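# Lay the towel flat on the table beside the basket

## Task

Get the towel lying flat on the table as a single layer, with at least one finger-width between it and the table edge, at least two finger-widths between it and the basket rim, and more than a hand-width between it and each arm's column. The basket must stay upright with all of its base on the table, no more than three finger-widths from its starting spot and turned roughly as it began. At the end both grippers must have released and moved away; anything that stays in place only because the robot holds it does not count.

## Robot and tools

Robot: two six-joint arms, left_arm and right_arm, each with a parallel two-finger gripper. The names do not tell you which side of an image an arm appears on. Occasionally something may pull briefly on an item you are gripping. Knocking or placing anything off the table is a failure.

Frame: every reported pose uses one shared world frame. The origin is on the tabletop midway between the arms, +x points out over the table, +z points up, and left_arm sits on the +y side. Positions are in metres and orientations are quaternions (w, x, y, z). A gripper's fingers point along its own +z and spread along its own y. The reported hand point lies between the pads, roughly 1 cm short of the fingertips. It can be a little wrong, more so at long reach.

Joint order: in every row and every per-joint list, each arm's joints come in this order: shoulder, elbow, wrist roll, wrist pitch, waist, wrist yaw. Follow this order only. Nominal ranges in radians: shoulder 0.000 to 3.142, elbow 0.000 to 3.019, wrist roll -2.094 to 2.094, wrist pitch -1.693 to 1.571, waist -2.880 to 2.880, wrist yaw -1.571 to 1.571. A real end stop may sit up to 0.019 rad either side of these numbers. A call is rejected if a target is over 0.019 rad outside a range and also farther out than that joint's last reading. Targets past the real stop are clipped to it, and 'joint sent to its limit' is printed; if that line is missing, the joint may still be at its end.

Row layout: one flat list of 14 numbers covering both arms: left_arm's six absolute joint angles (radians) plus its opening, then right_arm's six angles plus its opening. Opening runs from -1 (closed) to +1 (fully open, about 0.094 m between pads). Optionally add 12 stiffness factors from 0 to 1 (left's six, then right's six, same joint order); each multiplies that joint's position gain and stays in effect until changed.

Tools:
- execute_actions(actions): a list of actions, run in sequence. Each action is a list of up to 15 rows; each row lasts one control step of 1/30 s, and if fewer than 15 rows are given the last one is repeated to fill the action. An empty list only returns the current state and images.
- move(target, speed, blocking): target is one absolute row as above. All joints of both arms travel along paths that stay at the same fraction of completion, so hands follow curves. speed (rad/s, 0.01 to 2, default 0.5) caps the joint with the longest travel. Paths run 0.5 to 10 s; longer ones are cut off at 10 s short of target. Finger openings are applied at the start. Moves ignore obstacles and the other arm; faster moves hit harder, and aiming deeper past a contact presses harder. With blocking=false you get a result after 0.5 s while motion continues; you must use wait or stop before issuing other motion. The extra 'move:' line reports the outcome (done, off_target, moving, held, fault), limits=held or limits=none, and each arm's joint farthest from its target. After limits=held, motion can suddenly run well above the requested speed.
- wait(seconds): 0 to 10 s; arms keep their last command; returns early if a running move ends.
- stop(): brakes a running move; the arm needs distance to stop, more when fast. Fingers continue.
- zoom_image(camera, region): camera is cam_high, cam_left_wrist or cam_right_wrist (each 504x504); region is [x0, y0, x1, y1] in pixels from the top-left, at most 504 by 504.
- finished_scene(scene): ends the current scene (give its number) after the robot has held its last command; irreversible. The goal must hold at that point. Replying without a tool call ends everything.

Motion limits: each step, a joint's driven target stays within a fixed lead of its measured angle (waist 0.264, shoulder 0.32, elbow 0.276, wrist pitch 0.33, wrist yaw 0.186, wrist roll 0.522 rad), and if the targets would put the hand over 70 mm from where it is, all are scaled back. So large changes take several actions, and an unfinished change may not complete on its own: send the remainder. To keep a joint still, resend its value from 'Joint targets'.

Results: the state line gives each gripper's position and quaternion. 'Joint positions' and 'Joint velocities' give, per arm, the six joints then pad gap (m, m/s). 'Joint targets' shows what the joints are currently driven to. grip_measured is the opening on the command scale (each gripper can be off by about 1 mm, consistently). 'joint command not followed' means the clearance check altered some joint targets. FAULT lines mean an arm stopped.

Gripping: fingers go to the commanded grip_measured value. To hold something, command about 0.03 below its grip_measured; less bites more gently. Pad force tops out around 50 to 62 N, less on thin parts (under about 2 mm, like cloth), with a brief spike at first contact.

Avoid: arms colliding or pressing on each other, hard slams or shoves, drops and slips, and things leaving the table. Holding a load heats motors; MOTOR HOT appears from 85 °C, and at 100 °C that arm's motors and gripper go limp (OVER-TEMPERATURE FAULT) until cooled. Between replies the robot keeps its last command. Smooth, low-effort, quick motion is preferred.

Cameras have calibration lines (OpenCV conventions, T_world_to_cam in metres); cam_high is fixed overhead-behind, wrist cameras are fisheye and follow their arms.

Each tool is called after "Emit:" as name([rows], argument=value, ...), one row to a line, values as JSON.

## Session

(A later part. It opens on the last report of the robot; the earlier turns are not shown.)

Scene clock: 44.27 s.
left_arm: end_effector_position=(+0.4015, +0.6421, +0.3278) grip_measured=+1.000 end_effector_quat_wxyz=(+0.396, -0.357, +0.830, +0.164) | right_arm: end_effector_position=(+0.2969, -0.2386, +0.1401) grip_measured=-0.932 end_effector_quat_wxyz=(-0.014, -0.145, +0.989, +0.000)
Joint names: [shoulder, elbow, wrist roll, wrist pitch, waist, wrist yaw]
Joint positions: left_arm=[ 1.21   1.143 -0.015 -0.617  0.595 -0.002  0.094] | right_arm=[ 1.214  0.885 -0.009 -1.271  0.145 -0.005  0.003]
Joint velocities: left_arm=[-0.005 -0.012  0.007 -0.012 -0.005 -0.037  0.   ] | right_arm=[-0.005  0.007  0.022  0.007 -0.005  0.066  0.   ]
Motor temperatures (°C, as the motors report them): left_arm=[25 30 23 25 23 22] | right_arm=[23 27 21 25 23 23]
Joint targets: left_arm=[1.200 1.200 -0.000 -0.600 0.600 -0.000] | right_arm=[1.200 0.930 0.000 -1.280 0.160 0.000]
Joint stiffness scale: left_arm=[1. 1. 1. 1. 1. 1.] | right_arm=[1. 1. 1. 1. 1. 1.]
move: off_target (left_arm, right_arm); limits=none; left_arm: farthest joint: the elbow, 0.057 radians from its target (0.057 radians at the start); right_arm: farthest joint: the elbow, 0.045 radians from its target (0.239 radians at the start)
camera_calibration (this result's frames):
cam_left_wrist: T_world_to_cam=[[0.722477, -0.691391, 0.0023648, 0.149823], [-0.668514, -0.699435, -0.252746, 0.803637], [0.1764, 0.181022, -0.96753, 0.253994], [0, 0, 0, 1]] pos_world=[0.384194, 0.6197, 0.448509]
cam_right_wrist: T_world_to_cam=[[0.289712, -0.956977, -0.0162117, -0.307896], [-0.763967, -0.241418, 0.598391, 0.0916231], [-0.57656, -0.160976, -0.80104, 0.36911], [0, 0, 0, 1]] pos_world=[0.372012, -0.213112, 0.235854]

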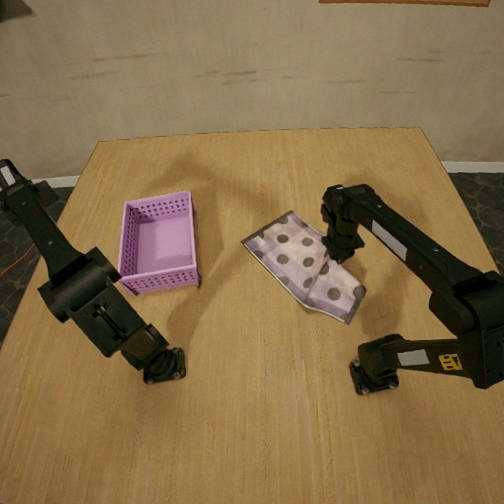

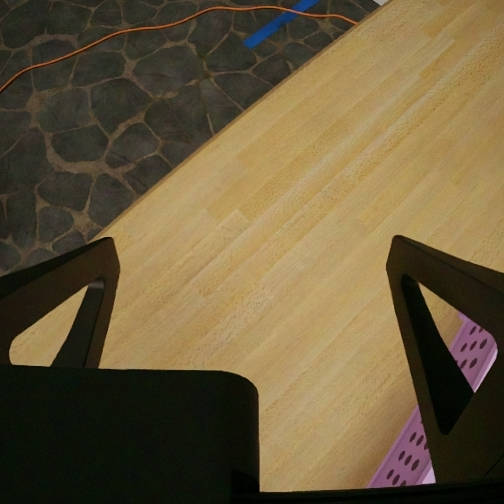

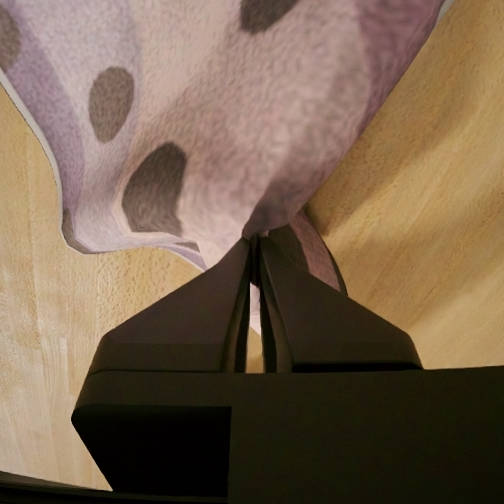

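Emit:
move(target=[1.2,1.2,0,-0.6,0.6,0,1,1.42,0.9,0,-1.03,0.3,0,-1], speed=0.2)

Emit:
move(target=[1.2,1.2,0,-0.6,0.6,0,1,1.42,0.9,0,-1.03,0.3,0,1])

Emit:
move(target=[1.2,1.2,0,-0.6,0.6,0,1,1.2,1.2,0,-1.3,0.3,0,1])

Emit:
move(target=[1.2,1.2,0,-0.6,0.6,0,1,1.1,1.2,0,-1.3,-0.8,0,1], speed=1)

Scene clock: 49.23 s.
left_arm: end_effector_position=(+0.4015, +0.6421, +0.3278) grip_measured=+1.000 end_effector_quat_wxyz=(+0.396, -0.357, +0.830, +0.164) | right_arm: end_effector_position=(+0.3297, -0.1763, +0.0792) grip_measured=-0.932 end_effector_quat_wxyz=(+0.004, -0.215, +0.977, +0.003)
Joint names: [shoulder, elbow, wrist roll, wrist pitch, waist, wrist yaw]
Joint positions: left_arm=[ 1.21   1.143 -0.015 -0.617  0.595 -0.002  0.094] | right_arm=[ 1.406  0.885 -0.009 -1.041  0.286 -0.004  0.003]
Joint velocities: left_arm=[-0.005 -0.012  0.007 -0.007 -0.005 -0.022  0.   ] | right_arm=[-0.005 -0.007 -0.022  0.002 -0.005 -0.022  0.   ]
Motor temperatures (°C, as the motors report them): left_arm=[25 31 23 25 23 22] | right_arm=[23 29 21 25 23 23]
Joint targets: left_arm=[1.200 1.200 -0.000 -0.600 0.600 -0.000] | right_arm=[1.420 0.900 -0.000 -1.030 0.300 0.000]
Joint stiffness scale: left_arm=[1. 1. 1. 1. 1. 1.] | right_arm=[1. 1. 1. 1. 1. 1.]
move: off_target (left_arm); limits=none; left_arm: farthest joint: the elbow, 0.057 radians from its target (0.057 radians at the start); right_arm: farthest joint: the elbow, 0.015 radians from its target (0.015 radians at the start)
camera_calibration (this result's frames):
cam_left_wrist: T_world_to_cam=[[0.722477, -0.691391, 0.0023648, 0.149823], [-0.668514, -0.699435, -0.252746, 0.803637], [0.1764, 0.181022, -0.96753, 0.253994], [0, 0, 0, 1]] pos_world=[0.384194, 0.6197, 0.448509]
cam_right_wrist: T_world_to_cam=[[0.422335, -0.906315, -0.0150112, -0.293688], [-0.741937, -0.355155, 0.568678, 0.143186], [-0.520733, -0.229035, -0.822423, 0.320558], [0, 0, 0, 1]] pos_world=[0.397195, -0.141902, 0.177799]

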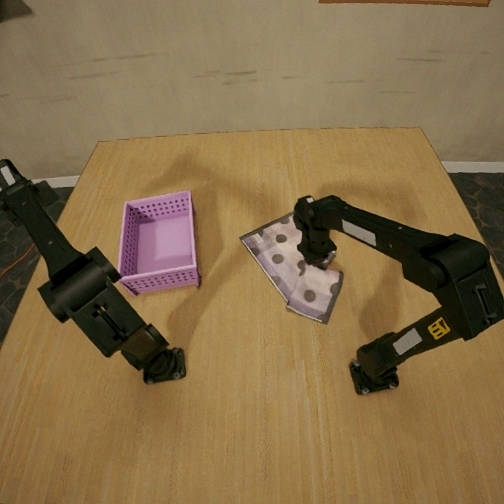

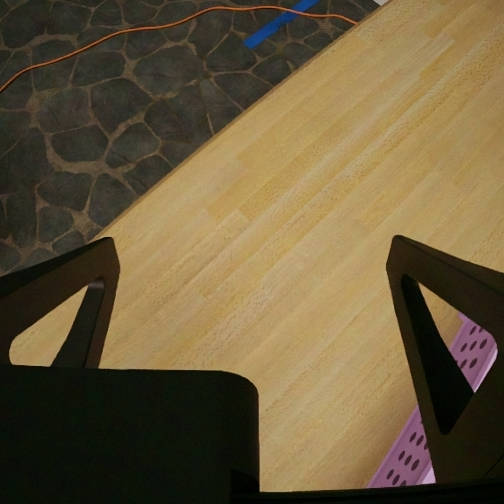

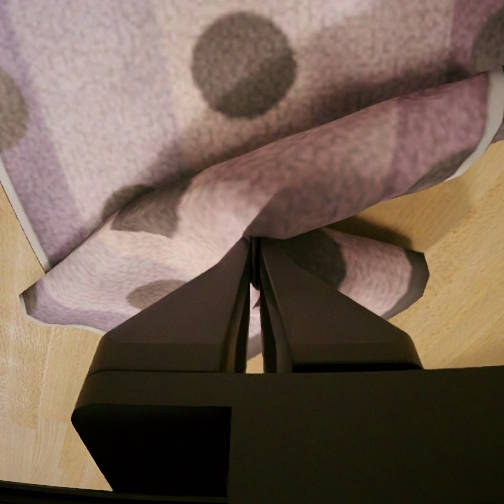

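Scene clock: 49.93 s.
left_arm: end_effector_position=(+0.4015, +0.6421, +0.3278) grip_measured=+1.000 end_effector_quat_wxyz=(+0.396, -0.357, +0.830, +0.164) | right_arm: end_effector_position=(+0.3297, -0.1763, +0.0792) grip_measured=+1.000 end_effector_quat_wxyz=(+0.004, -0.215, +0.977, +0.003)
Joint names: [shoulder, elbow, wrist roll, wrist pitch, waist, wrist yaw]
Joint positions: left_arm=[ 1.21   1.143 -0.015 -0.617  0.595 -0.002  0.094] | right_arm=[ 1.406  0.885 -0.009 -1.041  0.286 -0.004  0.094]
Joint velocities: left_arm=[-0.005 -0.002  0.022 -0.017 -0.005  0.007  0.   ] | right_arm=[-0.005 -0.007 -0.022 -0.002 -0.005 -0.007  0.   ]
Motor temperatures (°C, as the motors report them): left_arm=[25 31 23 25 23 22] | right_arm=[23 29 21 25 23 23]
Joint targets: left_arm=[1.200 1.200 0.000 -0.600 0.600 -0.000] | right_arm=[1.420 0.900 -0.000 -1.030 0.300 -0.000]
Joint stiffness scale: left_arm=[1. 1. 1. 1. 1. 1.] | right_arm=[1. 1. 1. 1. 1. 1.]
move: off_target (left_arm); limits=none; left_arm: farthest joint: the elbow, 0.057 radians from its target (0.057 radians at the start); right_arm: farthest joint: the elbow, 0.015 radians from its target (0.015 radians at the start)
camera_calibration (this result's frames):
cam_left_wrist: T_world_to_cam=[[0.722477, -0.691391, 0.0023648, 0.149823], [-0.668514, -0.699435, -0.252746, 0.803637], [0.1764, 0.181022, -0.96753, 0.253994], [0, 0, 0, 1]] pos_world=[0.384194, 0.6197, 0.448509]
cam_right_wrist: T_world_to_cam=[[0.422335, -0.906315, -0.0150112, -0.293688], [-0.741937, -0.355155, 0.568678, 0.143186], [-0.520733, -0.229035, -0.822423, 0.320558], [0, 0, 0, 1]] pos_world=[0.397195, -0.141902, 0.177799]

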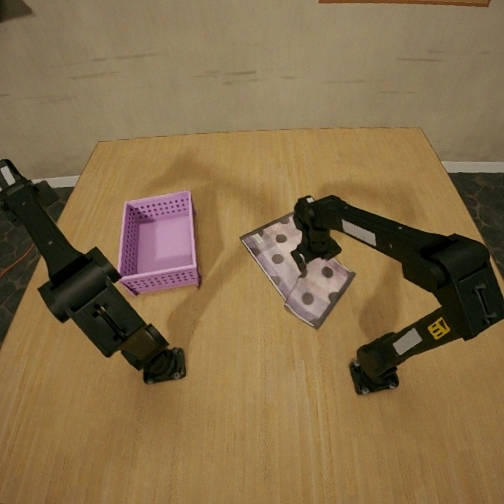

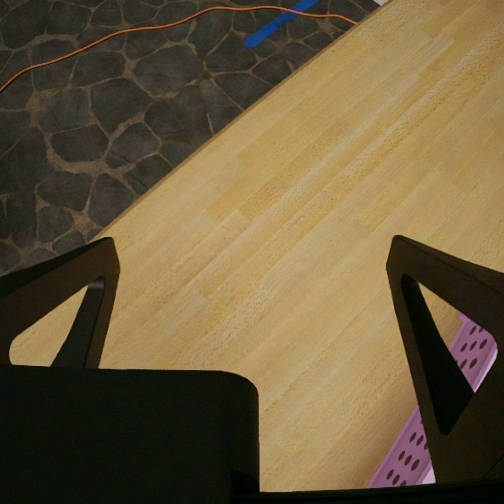

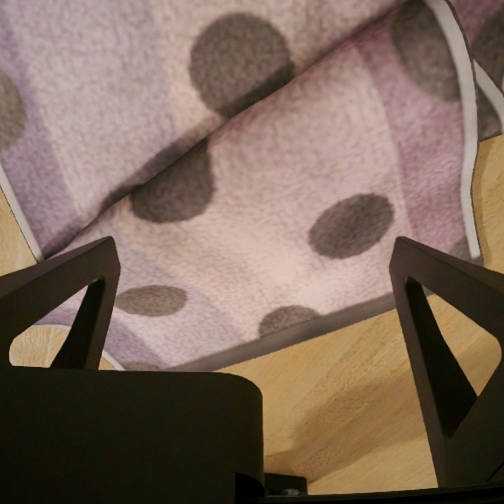

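Scene clock: 51.07 s.
left_arm: end_effector_position=(+0.4015, +0.6421, +0.3278) grip_measured=+1.000 end_effector_quat_wxyz=(+0.396, -0.357, +0.830, +0.164) | right_arm: end_effector_position=(+0.3557, -0.1646, +0.2580) grip_measured=+1.000 end_effector_quat_wxyz=(+0.121, -0.213, +0.969, +0.027)
Joint names: [shoulder, elbow, wrist roll, wrist pitch, waist, wrist yaw]
Joint positions: left_arm=[ 1.21   1.143 -0.015 -0.617  0.595 -0.002  0.094] | right_arm=[ 1.196  1.166 -0.009 -1.292  0.286 -0.004  0.094]
Joint velocities: left_arm=[-0.005 -0.002  0.007 -0.017  0.005 -0.11   0.   ] | right_arm=[-0.005  0.002  0.022 -0.017 -0.005  0.007  0.   ]
Motor temperatures (°C, as the motors report them): left_arm=[25 31 23 25 23 22] | right_arm=[23 29 21 25 23 23]
Joint targets: left_arm=[1.200 1.200 0.000 -0.600 0.600 0.000] | right_arm=[1.200 1.200 0.000 -1.300 0.300 -0.000]
Joint stiffness scale: left_arm=[1. 1. 1. 1. 1. 1.] | right_arm=[1. 1. 1. 1. 1. 1.]
move: off_target (left_arm, right_arm); limits=none; left_arm: farthest joint: the elbow, 0.057 radians from its target (0.057 radians at the start); right_arm: farthest joint: the elbow, 0.034 radians from its target (0.315 radians at the start)
camera_calibration (this result's frames):
cam_left_wrist: T_world_to_cam=[[0.722477, -0.691391, 0.0023648, 0.149823], [-0.668514, -0.699435, -0.252746, 0.803637], [0.1764, 0.181022, -0.96753, 0.253994], [0, 0, 0, 1]] pos_world=[0.384194, 0.6197, 0.448509]
cam_right_wrist: T_world_to_cam=[[0.425275, -0.904989, -0.0116604, -0.293047], [-0.843899, -0.401158, 0.356239, 0.14853], [-0.32707, -0.14166, -0.934322, 0.458164], [0, 0, 0, 1]] pos_world=[0.399822, -0.140717, 0.371743]

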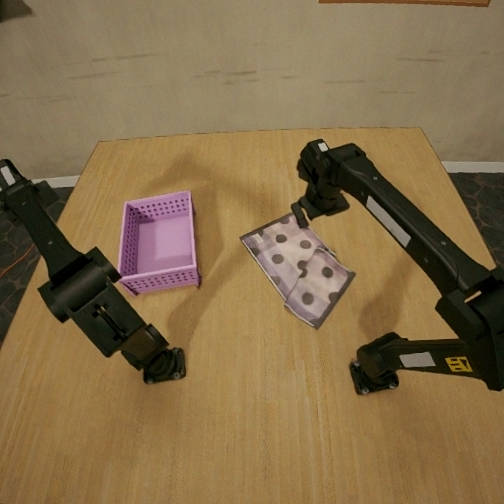

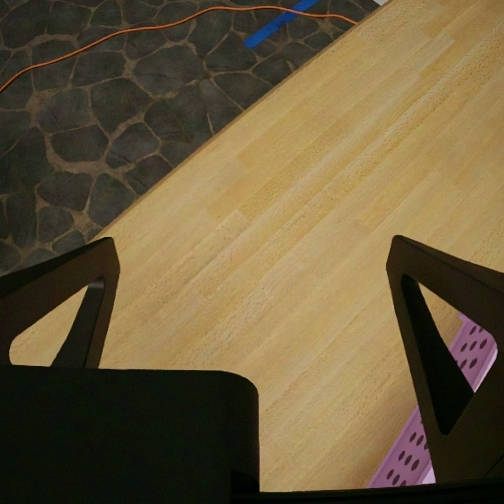

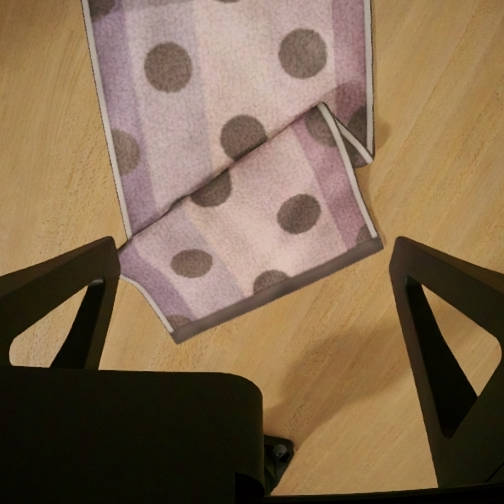

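Scene clock: 52.63 s.
left_arm: end_effector_position=(+0.4015, +0.6421, +0.3278) grip_measured=+1.000 end_effector_quat_wxyz=(+0.396, -0.357, +0.830, +0.164) | right_arm: end_effector_position=(+0.2980, -0.5573, +0.2863) grip_measured=+1.000 end_effector_quat_wxyz=(+0.154, +0.318, +0.934, -0.053)
Joint names: [shoulder, elbow, wrist roll, wrist pitch, waist, wrist yaw]
Joint positions: left_arm=[ 1.21   1.143 -0.015 -0.617  0.595 -0.002  0.094] | right_arm=[ 1.115  1.164 -0.008 -1.292 -0.802 -0.002  0.094]
Joint velocities: left_arm=[-0.005  0.002 -0.081  0.017 -0.005  0.007  0.   ] | right_arm=[ 0.005 -0.012 -0.037  0.017  0.005 -0.037  0.   ]
Motor temperatures (°C, as the motors report them): left_arm=[25 31 23 25 23 22] | right_arm=[23 29 21 25 23 23]
Joint targets: left_arm=[1.200 1.200 0.000 -0.600 0.600 -0.000] | right_arm=[1.100 1.200 0.000 -1.300 -0.800 -0.000]
Joint stiffness scale: left_arm=[1. 1. 1. 1. 1. 1.] | right_arm=[1. 1. 1. 1. 1. 1.]
move: off_target (left_arm, right_arm); limits=none; left_arm: farthest joint: the elbow, 0.057 radians from its target (0.057 radians at the start); right_arm: farthest joint: the elbow, 0.036 radians from its target (0.034 radians at the start)
camera_calibration (this result's frames):
cam_left_wrist: T_world_to_cam=[[0.722477, -0.691391, 0.0023648, 0.149823], [-0.668514, -0.699435, -0.252746, 0.803637], [0.1764, 0.181022, -0.96753, 0.253994], [0, 0, 0, 1]] pos_world=[0.384194, 0.6197, 0.448509]
cam_right_wrist: T_world_to_cam=[[-0.605469, -0.795823, -0.00860637, -0.25644], [-0.76514, 0.579081, 0.28147, 0.476399], [-0.219017, 0.177006, -0.959531, 0.562772], [0, 0, 0, 1]] pos_world=[0.332502, -0.579568, 0.403699]

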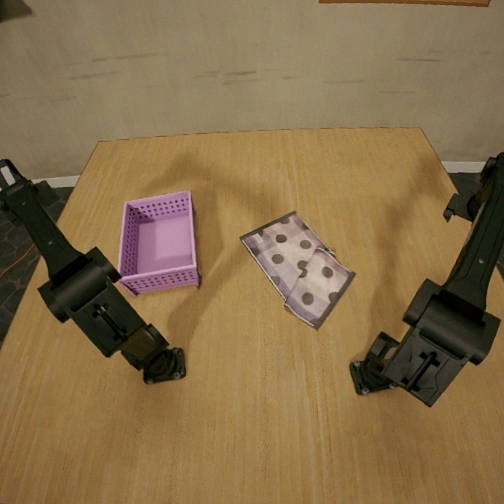

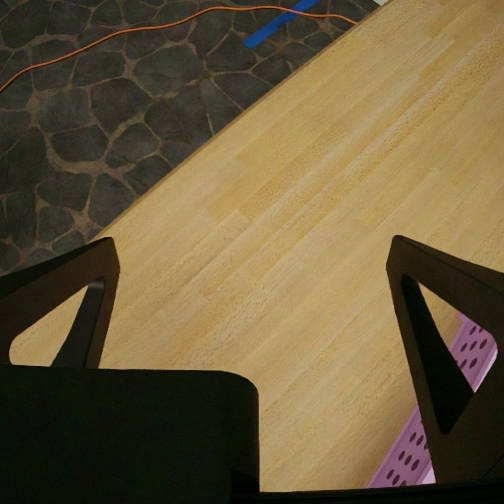

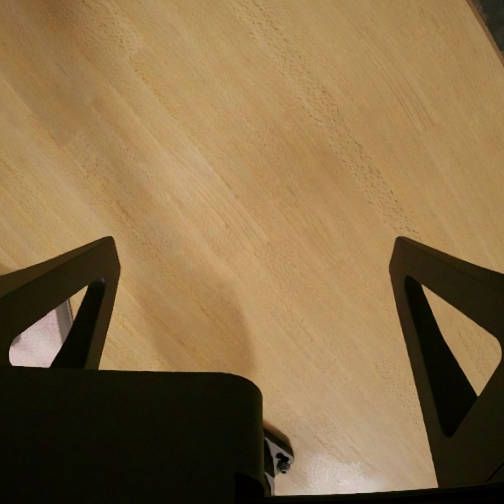

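Emit:
move(target=[1.2,1.2,0,-0.6,0.6,0,1,1.9,1.6,0,-1.25,0.29,0,1], speed=0.8)

Emit:
move(target=[1.2,1.2,0,-0.6,0.6,0,1,2.04,1.58,0,-1.12,0.28,0,1], speed=0.15)

Emit:
move(target=[1.2,1.2,0,-0.6,0.6,0,1,2.4,2.25,0,-1.42,0.34,0,1], speed=0.25)

Scene clock: 62.33 s.
left_arm: end_effector_position=(+0.4015, +0.6421, +0.3278) grip_measured=+1.000 end_effector_quat_wxyz=(+0.396, -0.357, +0.830, +0.164) | right_arm: end_effector_position=(+0.5085, -0.0862, +0.0929) grip_measured=+1.000 end_effector_quat_wxyz=(-0.014, -0.222, +0.975, -0.002)
Joint names: [shoulder, elbow, wrist roll, wrist pitch, waist, wrist yaw]
Joint positions: left_arm=[ 1.21   1.143 -0.015 -0.617  0.595 -0.002  0.094] | right_arm=[ 1.898  1.554 -0.008 -1.256  0.302 -0.002  0.094]
Joint velocities: left_arm=[-0.005 -0.007 -0.051  0.007  0.005  0.066  0.   ] | right_arm=[-0.005 -0.002 -0.066  0.002 -0.005 -0.007  0.   ]
Motor temperatures (°C, as the motors report them): left_arm=[25 31 23 25 23 22] | right_arm=[23 32 21 25 23 23]
Joint targets: left_arm=[1.200 1.200 -0.000 -0.600 0.600 0.000] | right_arm=[1.900 1.600 -0.000 -1.250 0.290 -0.000]
Joint stiffness scale: left_arm=[1. 1. 1. 1. 1. 1.] | right_arm=[1. 1. 1. 1. 1. 1.]
move: off_target (left_arm, right_arm); limits=none; left_arm: farthest joint: the elbow, 0.057 radians from its target (0.057 radians at the start); right_arm: farthest joint: the elbow, 0.046 radians from its target (0.436 radians at the start)
camera_calibration (this result's frames):
cam_left_wrist: T_world_to_cam=[[0.722477, -0.691391, 0.0023648, 0.149823], [-0.668514, -0.699435, -0.252746, 0.803637], [0.1764, 0.181022, -0.96753, 0.253994], [0, 0, 0, 1]] pos_world=[0.384194, 0.6197, 0.448509]
cam_right_wrist: T_world_to_cam=[[0.43533, -0.900175, -0.0131375, -0.293604], [-0.717375, -0.35567, 0.59906, 0.28471], [-0.543931, -0.251364, -0.800597, 0.453361], [0, 0, 0, 1]] pos_world=[0.578655, -0.0490736, 0.188544]

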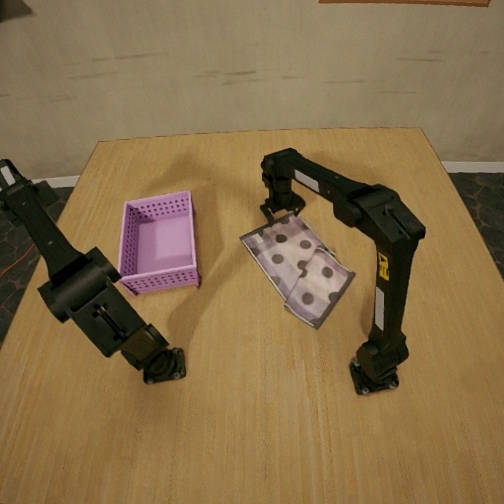

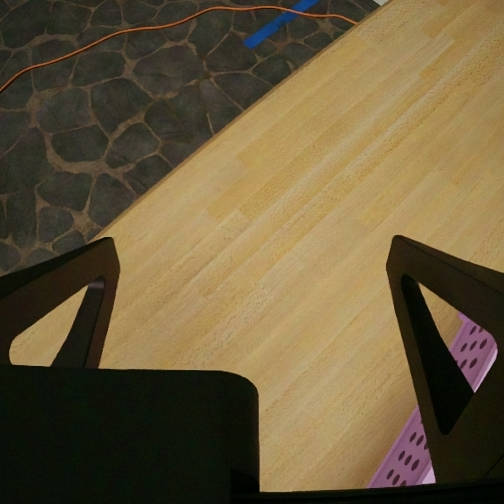

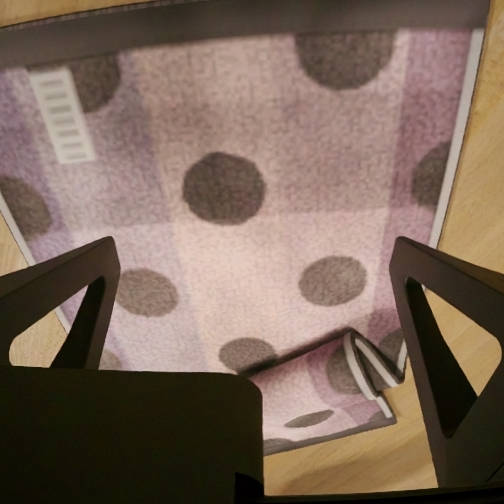

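Scene clock: 63.67 s.
left_arm: end_effector_position=(+0.4015, +0.6421, +0.3278) grip_measured=+1.000 end_effector_quat_wxyz=(+0.396, -0.357, +0.830, +0.164) | right_arm: end_effector_position=(+0.5302, -0.0809, +0.0240) grip_measured=+1.000 end_effector_quat_wxyz=(-0.013, -0.218, +0.976, -0.002)
Joint names: [shoulder, elbow, wrist roll, wrist pitch, waist, wrist yaw]
Joint positions: left_arm=[ 1.21   1.143 -0.015 -0.617  0.595 -0.002  0.094] | right_arm=[ 2.021  1.554 -0.008 -1.131  0.295 -0.002  0.094]
Joint velocities: left_arm=[-0.005  0.017 -0.007 -0.017  0.005 -0.051  0.   ] | right_arm=[ 0.005  0.007  0.037  0.017  0.015 -0.11   0.   ]
Motor temperatures (°C, as the motors report them): left_arm=[25 31 23 25 23 22] | right_arm=[24 31 21 25 23 23]
Joint targets: left_arm=[1.200 1.200 0.000 -0.600 0.600 -0.000] | right_arm=[2.040 1.580 0.000 -1.120 0.280 0.000]
Joint stiffness scale: left_arm=[1. 1. 1. 1. 1. 1.] | right_arm=[1. 1. 1. 1. 1. 1.]
move: off_target (left_arm, right_arm); limits=none; left_arm: farthest joint: the elbow, 0.057 radians from its target (0.057 radians at the start); right_arm: farthest joint: the elbow, 0.026 radians from its target (0.026 radians at the start)
camera_calibration (this result's frames):
cam_left_wrist: T_world_to_cam=[[0.722477, -0.691391, 0.0023648, 0.149823], [-0.668514, -0.699435, -0.252746, 0.803637], [0.1764, 0.181022, -0.96753, 0.253994], [0, 0, 0, 1]] pos_world=[0.384194, 0.6197, 0.448509]
cam_right_wrist: T_world_to_cam=[[0.428472, -0.90346, -0.0131173, -0.295812], [-0.721104, -0.350664, 0.597532, 0.345877], [-0.544445, -0.246567, -0.801738, 0.412084], [0, 0, 0, 1]] pos_world=[0.600518, -0.0443613, 0.119831]

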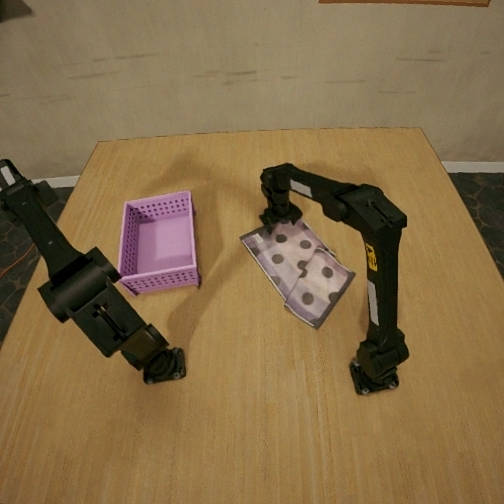

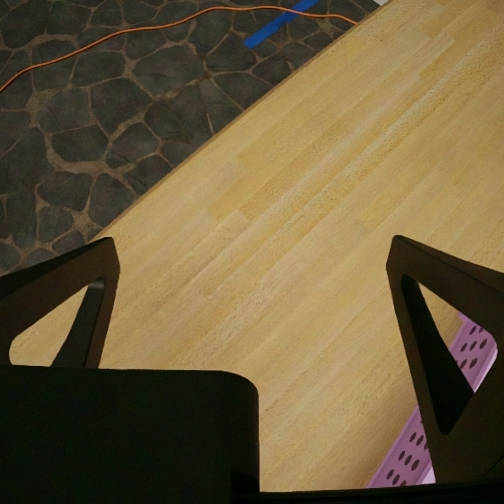

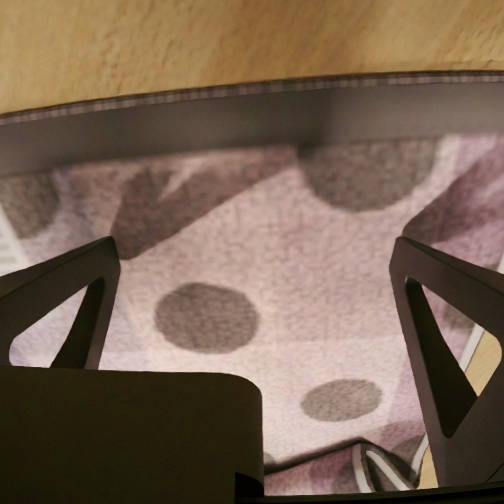

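Scene clock: 66.87 s.
left_arm: end_effector_position=(+0.4015, +0.6421, +0.3278) grip_measured=+1.000 end_effector_quat_wxyz=(+0.396, -0.357, +0.830, +0.164) | right_arm: end_effector_position=(+0.6412, -0.0063, +0.0344) grip_measured=+1.000 end_effector_quat_wxyz=(-0.006, -0.233, +0.973, -0.001)
Joint names: [shoulder, elbow, wrist roll, wrist pitch, waist, wrist yaw]
Joint positions: left_arm=[ 1.21   1.143 -0.015 -0.617  0.595 -0.002  0.094] | right_arm=[ 2.371  2.2   -0.008 -1.411  0.325 -0.002  0.094]
Joint velocities: left_arm=[-0.005  0.012  0.022  0.002 -0.005  0.051  0.   ] | right_arm=[-0.015 -0.012 -0.007  0.007  0.015 -0.022  0.   ]
Motor temperatures (°C, as the motors report them): left_arm=[25 31 23 25 23 22] | right_arm=[24 32 21 25 23 23]
Joint targets: left_arm=[1.200 1.200 -0.000 -0.600 0.600 0.000] | right_arm=[2.400 2.250 0.000 -1.420 0.340 0.000]
Joint stiffness scale: left_arm=[1. 1. 1. 1. 1. 1.] | right_arm=[1. 1. 1. 1. 1. 1.]
move: off_target (left_arm, right_arm); limits=none; left_arm: farthest joint: the elbow, 0.057 radians from its target (0.057 radians at the start); right_arm: farthest joint: the elbow, 0.050 radians from its target (0.696 radians at the start)
camera_calibration (this result's frames):
cam_left_wrist: T_world_to_cam=[[0.722477, -0.691391, 0.0023648, 0.149823], [-0.668514, -0.699435, -0.252746, 0.803637], [0.1764, 0.181022, -0.96753, 0.253994], [0, 0, 0, 1]] pos_world=[0.384194, 0.6197, 0.448509]
cam_right_wrist: T_world_to_cam=[[0.455344, -0.890221, -0.0129496, -0.292975], [-0.71863, -0.376084, 0.58492, 0.444492], [-0.525579, -0.257034, -0.810987, 0.487405], [0, 0, 0, 1]] pos_world=[0.708999, 0.0316329, 0.131493]

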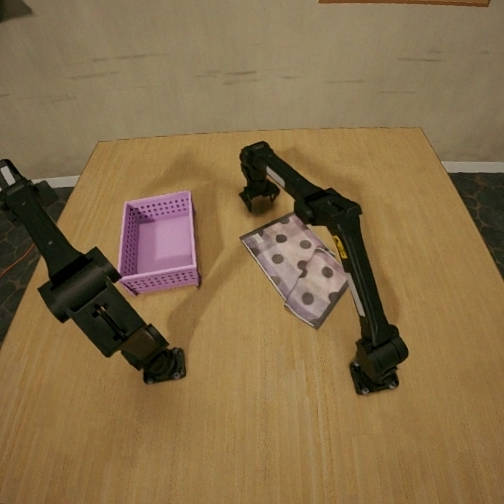

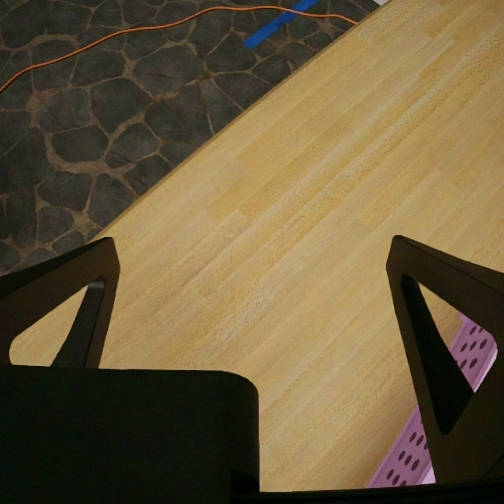

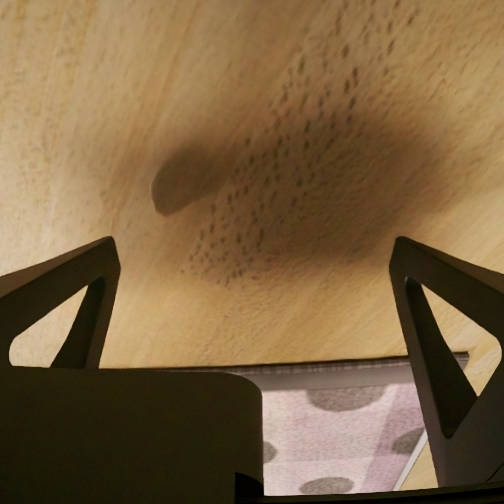

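Not low enough; retry lower.

Emit:
move(target=[1.2,1.2,0,-0.6,0.6,0,1,1.98,1.58,0,-1.15,0.28,0,1])

Emit:
move(target=[1.2,1.2,0,-0.6,0.6,0,1,2.09,1.58,0,-1.09,0.28,0,1], speed=0.1)

Emit:
move(target=[1.2,1.2,0,-0.6,0.6,0,1,2.47,2.25,0,-1.37,0.34,0,1], speed=0.25)

Scene clock: 71.00 s.
left_arm: end_effector_position=(+0.4015, +0.6421, +0.3278) grip_measured=+1.000 end_effector_quat_wxyz=(+0.396, -0.357, +0.830, +0.164) | right_arm: end_effector_position=(+0.5336, -0.0790, +0.0412) grip_measured=+1.000 end_effector_quat_wxyz=(-0.009, -0.217, +0.976, -0.000)
Joint names: [shoulder, elbow, wrist roll, wrist pitch, waist, wrist yaw]
Joint positions: left_arm=[ 1.21   1.143 -0.015 -0.617  0.595 -0.002  0.094] | right_arm=[ 2.005  1.578 -0.005 -1.161  0.295 -0.004  0.094]
Joint velocities: left_arm=[ 0.005 -0.022 -0.051 -0.002 -0.015 -0.007  0.   ] | right_arm=[-0.015  0.002  0.051  0.002 -0.005  0.051  0.   ]
Motor temperatures (°C, as the motors report them): left_arm=[25 31 23 25 23 22] | right_arm=[25 32 21 25 23 23]
Joint targets: left_arm=[1.200 1.200 0.000 -0.600 0.600 0.000] | right_arm=[1.980 1.580 -0.000 -1.150 0.280 0.000]
Joint stiffness scale: left_arm=[1. 1. 1. 1. 1. 1.] | right_arm=[1. 1. 1. 1. 1. 1.]
move: off_target (left_arm, right_arm); limits=none; left_arm: farthest joint: the elbow, 0.057 radians from its target (0.057 radians at the start); right_arm: farthest joint: the shoulder, 0.025 radians from its target (0.391 radians at the start)
camera_calibration (this result's frames):
cam_left_wrist: T_world_to_cam=[[0.722477, -0.691391, 0.0023648, 0.149823], [-0.668514, -0.699435, -0.252746, 0.803637], [0.1764, 0.181022, -0.96753, 0.253994], [0, 0, 0, 1]] pos_world=[0.384194, 0.6197, 0.448509]
cam_right_wrist: T_world_to_cam=[[0.426476, -0.904377, -0.0148821, -0.294234], [-0.7266, -0.352348, 0.589834, 0.341841], [-0.538676, -0.240737, -0.807387, 0.4258], [0, 0, 0, 1]] pos_world=[0.603234, -0.0431458, 0.137777]

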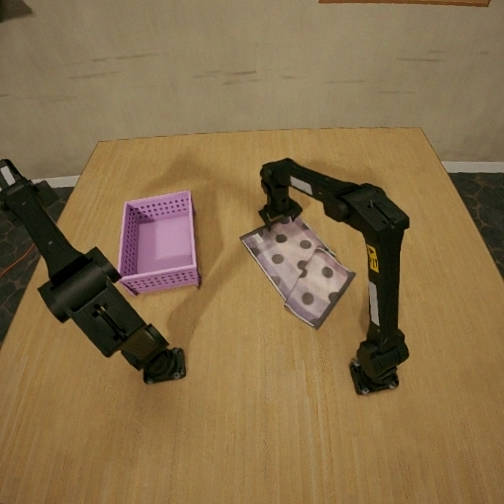

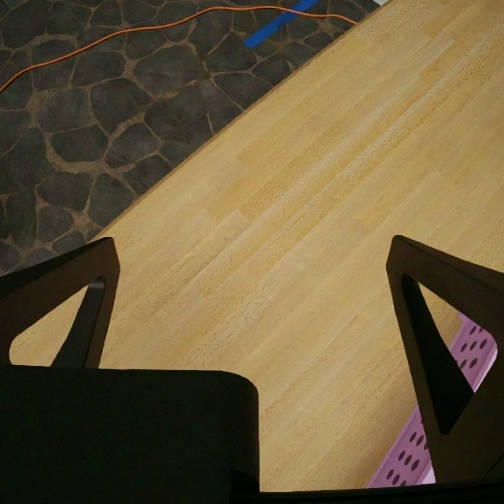

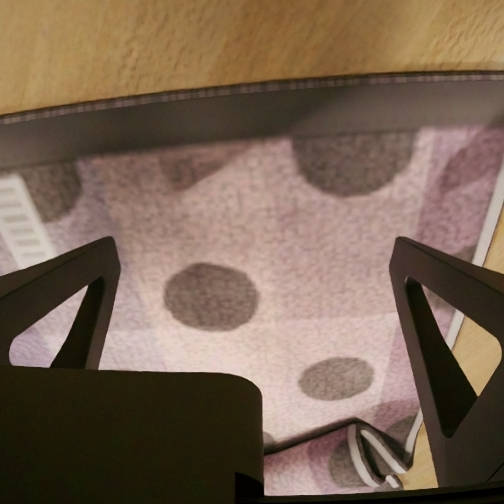

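Scene clock: 72.17 s.
left_arm: end_effector_position=(+0.4015, +0.6421, +0.3278) grip_measured=+1.000 end_effector_quat_wxyz=(+0.396, -0.357, +0.830, +0.164) | right_arm: end_effector_position=(+0.5413, -0.0753, +0.0202) grip_measured=+1.000 end_effector_quat_wxyz=(-0.003, -0.217, +0.976, +0.001)
Joint names: [shoulder, elbow, wrist roll, wrist pitch, waist, wrist yaw]
Joint positions: left_arm=[ 1.21   1.143 -0.015 -0.617  0.595 -0.002  0.094] | right_arm=[ 2.042  1.578 -0.005 -1.111  0.295 -0.004  0.094]
Joint velocities: left_arm=[-0.005  0.002  0.037 -0.017 -0.005  0.007  0.   ] | right_arm=[-0.005  0.002  0.066  0.002 -0.005 -0.081  0.   ]
Motor temperatures (°C, as the motors report them): left_arm=[25 31 23 25 23 22] | right_arm=[25 32 21 25 23 23]
Joint targets: left_arm=[1.200 1.200 0.000 -0.600 0.600 -0.000] | right_arm=[2.090 1.580 0.000 -1.090 0.280 -0.000]
Joint stiffness scale: left_arm=[1. 1. 1. 1. 1. 1.] | right_arm=[1. 1. 1. 1. 1. 1.]
move: off_target (left_arm, right_arm); limits=none; left_arm: farthest joint: the elbow, 0.057 radians from its target (0.057 radians at the start); right_arm: farthest joint: the shoulder, 0.048 radians from its target (0.085 radians at the start)
camera_calibration (this result's frames):
cam_left_wrist: T_world_to_cam=[[0.722477, -0.691391, 0.0023648, 0.149823], [-0.668514, -0.699435, -0.252746, 0.803637], [0.1764, 0.181022, -0.96753, 0.253994], [0, 0, 0, 1]] pos_world=[0.384194, 0.6197, 0.448509]
cam_right_wrist: T_world_to_cam=[[0.426646, -0.904292, -0.0151531, -0.294633], [-0.733392, -0.355723, 0.579307, 0.364736], [-0.529253, -0.236046, -0.814969, 0.409318], [0, 0, 0, 1]] pos_world=[0.609831, -0.0400713, 0.117823]

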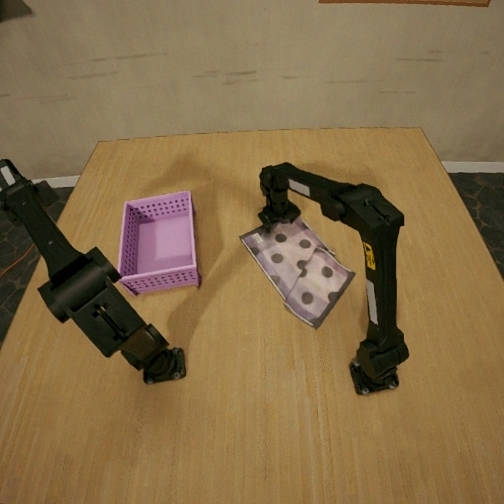

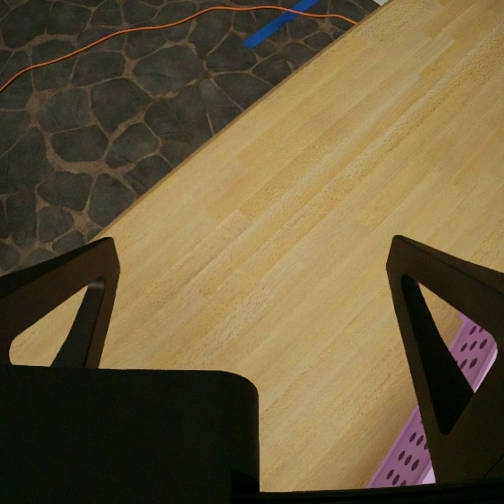

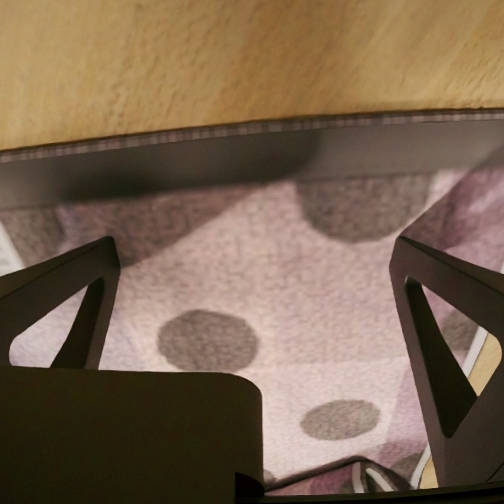

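Scene clock: 75.20 s.
left_arm: end_effector_position=(+0.4015, +0.6421, +0.3278) grip_measured=+1.000 end_effector_quat_wxyz=(+0.396, -0.357, +0.830, +0.164) | right_arm: end_effector_position=(+0.6559, -0.0010, +0.0232) grip_measured=+1.000 end_effector_quat_wxyz=(+0.013, -0.230, +0.973, +0.005)
Joint names: [shoulder, elbow, wrist roll, wrist pitch, waist, wrist yaw]
Joint positions: left_arm=[ 1.21   1.143 -0.015 -0.617  0.595 -0.002  0.094] | right_arm=[ 2.401  2.224 -0.005 -1.366  0.322 -0.004  0.094]
Joint velocities: left_arm=[-0.005  0.007  0.022 -0.002 -0.015 -0.022  0.   ] | right_arm=[-0.005  0.012 -0.051 -0.012 -0.005  0.081  0.   ]
Motor temperatures (°C, as the motors report them): left_arm=[25 31 23 25 23 22] | right_arm=[25 32 21 25 23 23]
Joint targets: left_arm=[1.200 1.200 -0.000 -0.600 0.600 -0.000] | right_arm=[2.470 2.250 0.000 -1.370 0.340 0.000]
Joint stiffness scale: left_arm=[1. 1. 1. 1. 1. 1.] | right_arm=[1. 1. 1. 1. 1. 1.]
move: off_target (left_arm, right_arm); limits=none; left_arm: farthest joint: the elbow, 0.057 radians from its target (0.057 radians at the start); right_arm: farthest joint: the shoulder, 0.069 radians from its target (0.428 radians at the start)
camera_calibration (this result's frames):
cam_left_wrist: T_world_to_cam=[[0.722477, -0.691391, 0.0023648, 0.149823], [-0.668514, -0.699435, -0.252746, 0.803637], [0.1764, 0.181022, -0.96753, 0.253994], [0, 0, 0, 1]] pos_world=[0.384194, 0.6197, 0.448509]
cam_right_wrist: T_world_to_cam=[[0.451081, -0.892359, -0.0148624, -0.292286], [-0.740276, -0.383401, 0.552264, 0.478643], [-0.498516, -0.238113, -0.833537, 0.470199], [0, 0, 0, 1]] pos_world=[0.720574, 0.0346491, 0.123247]

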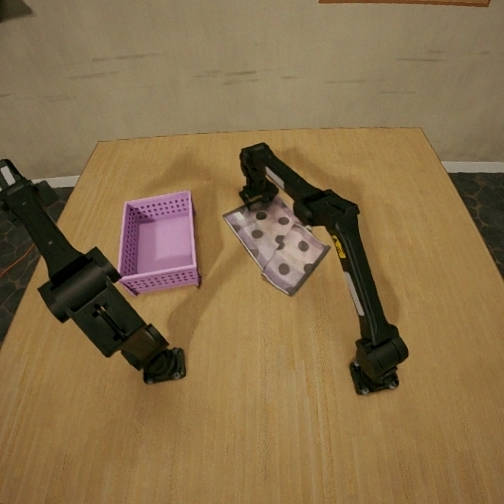

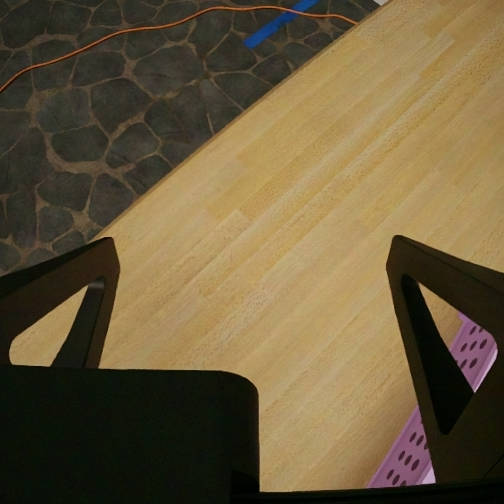

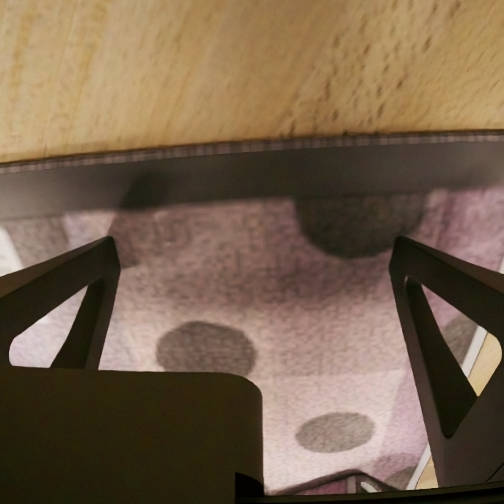

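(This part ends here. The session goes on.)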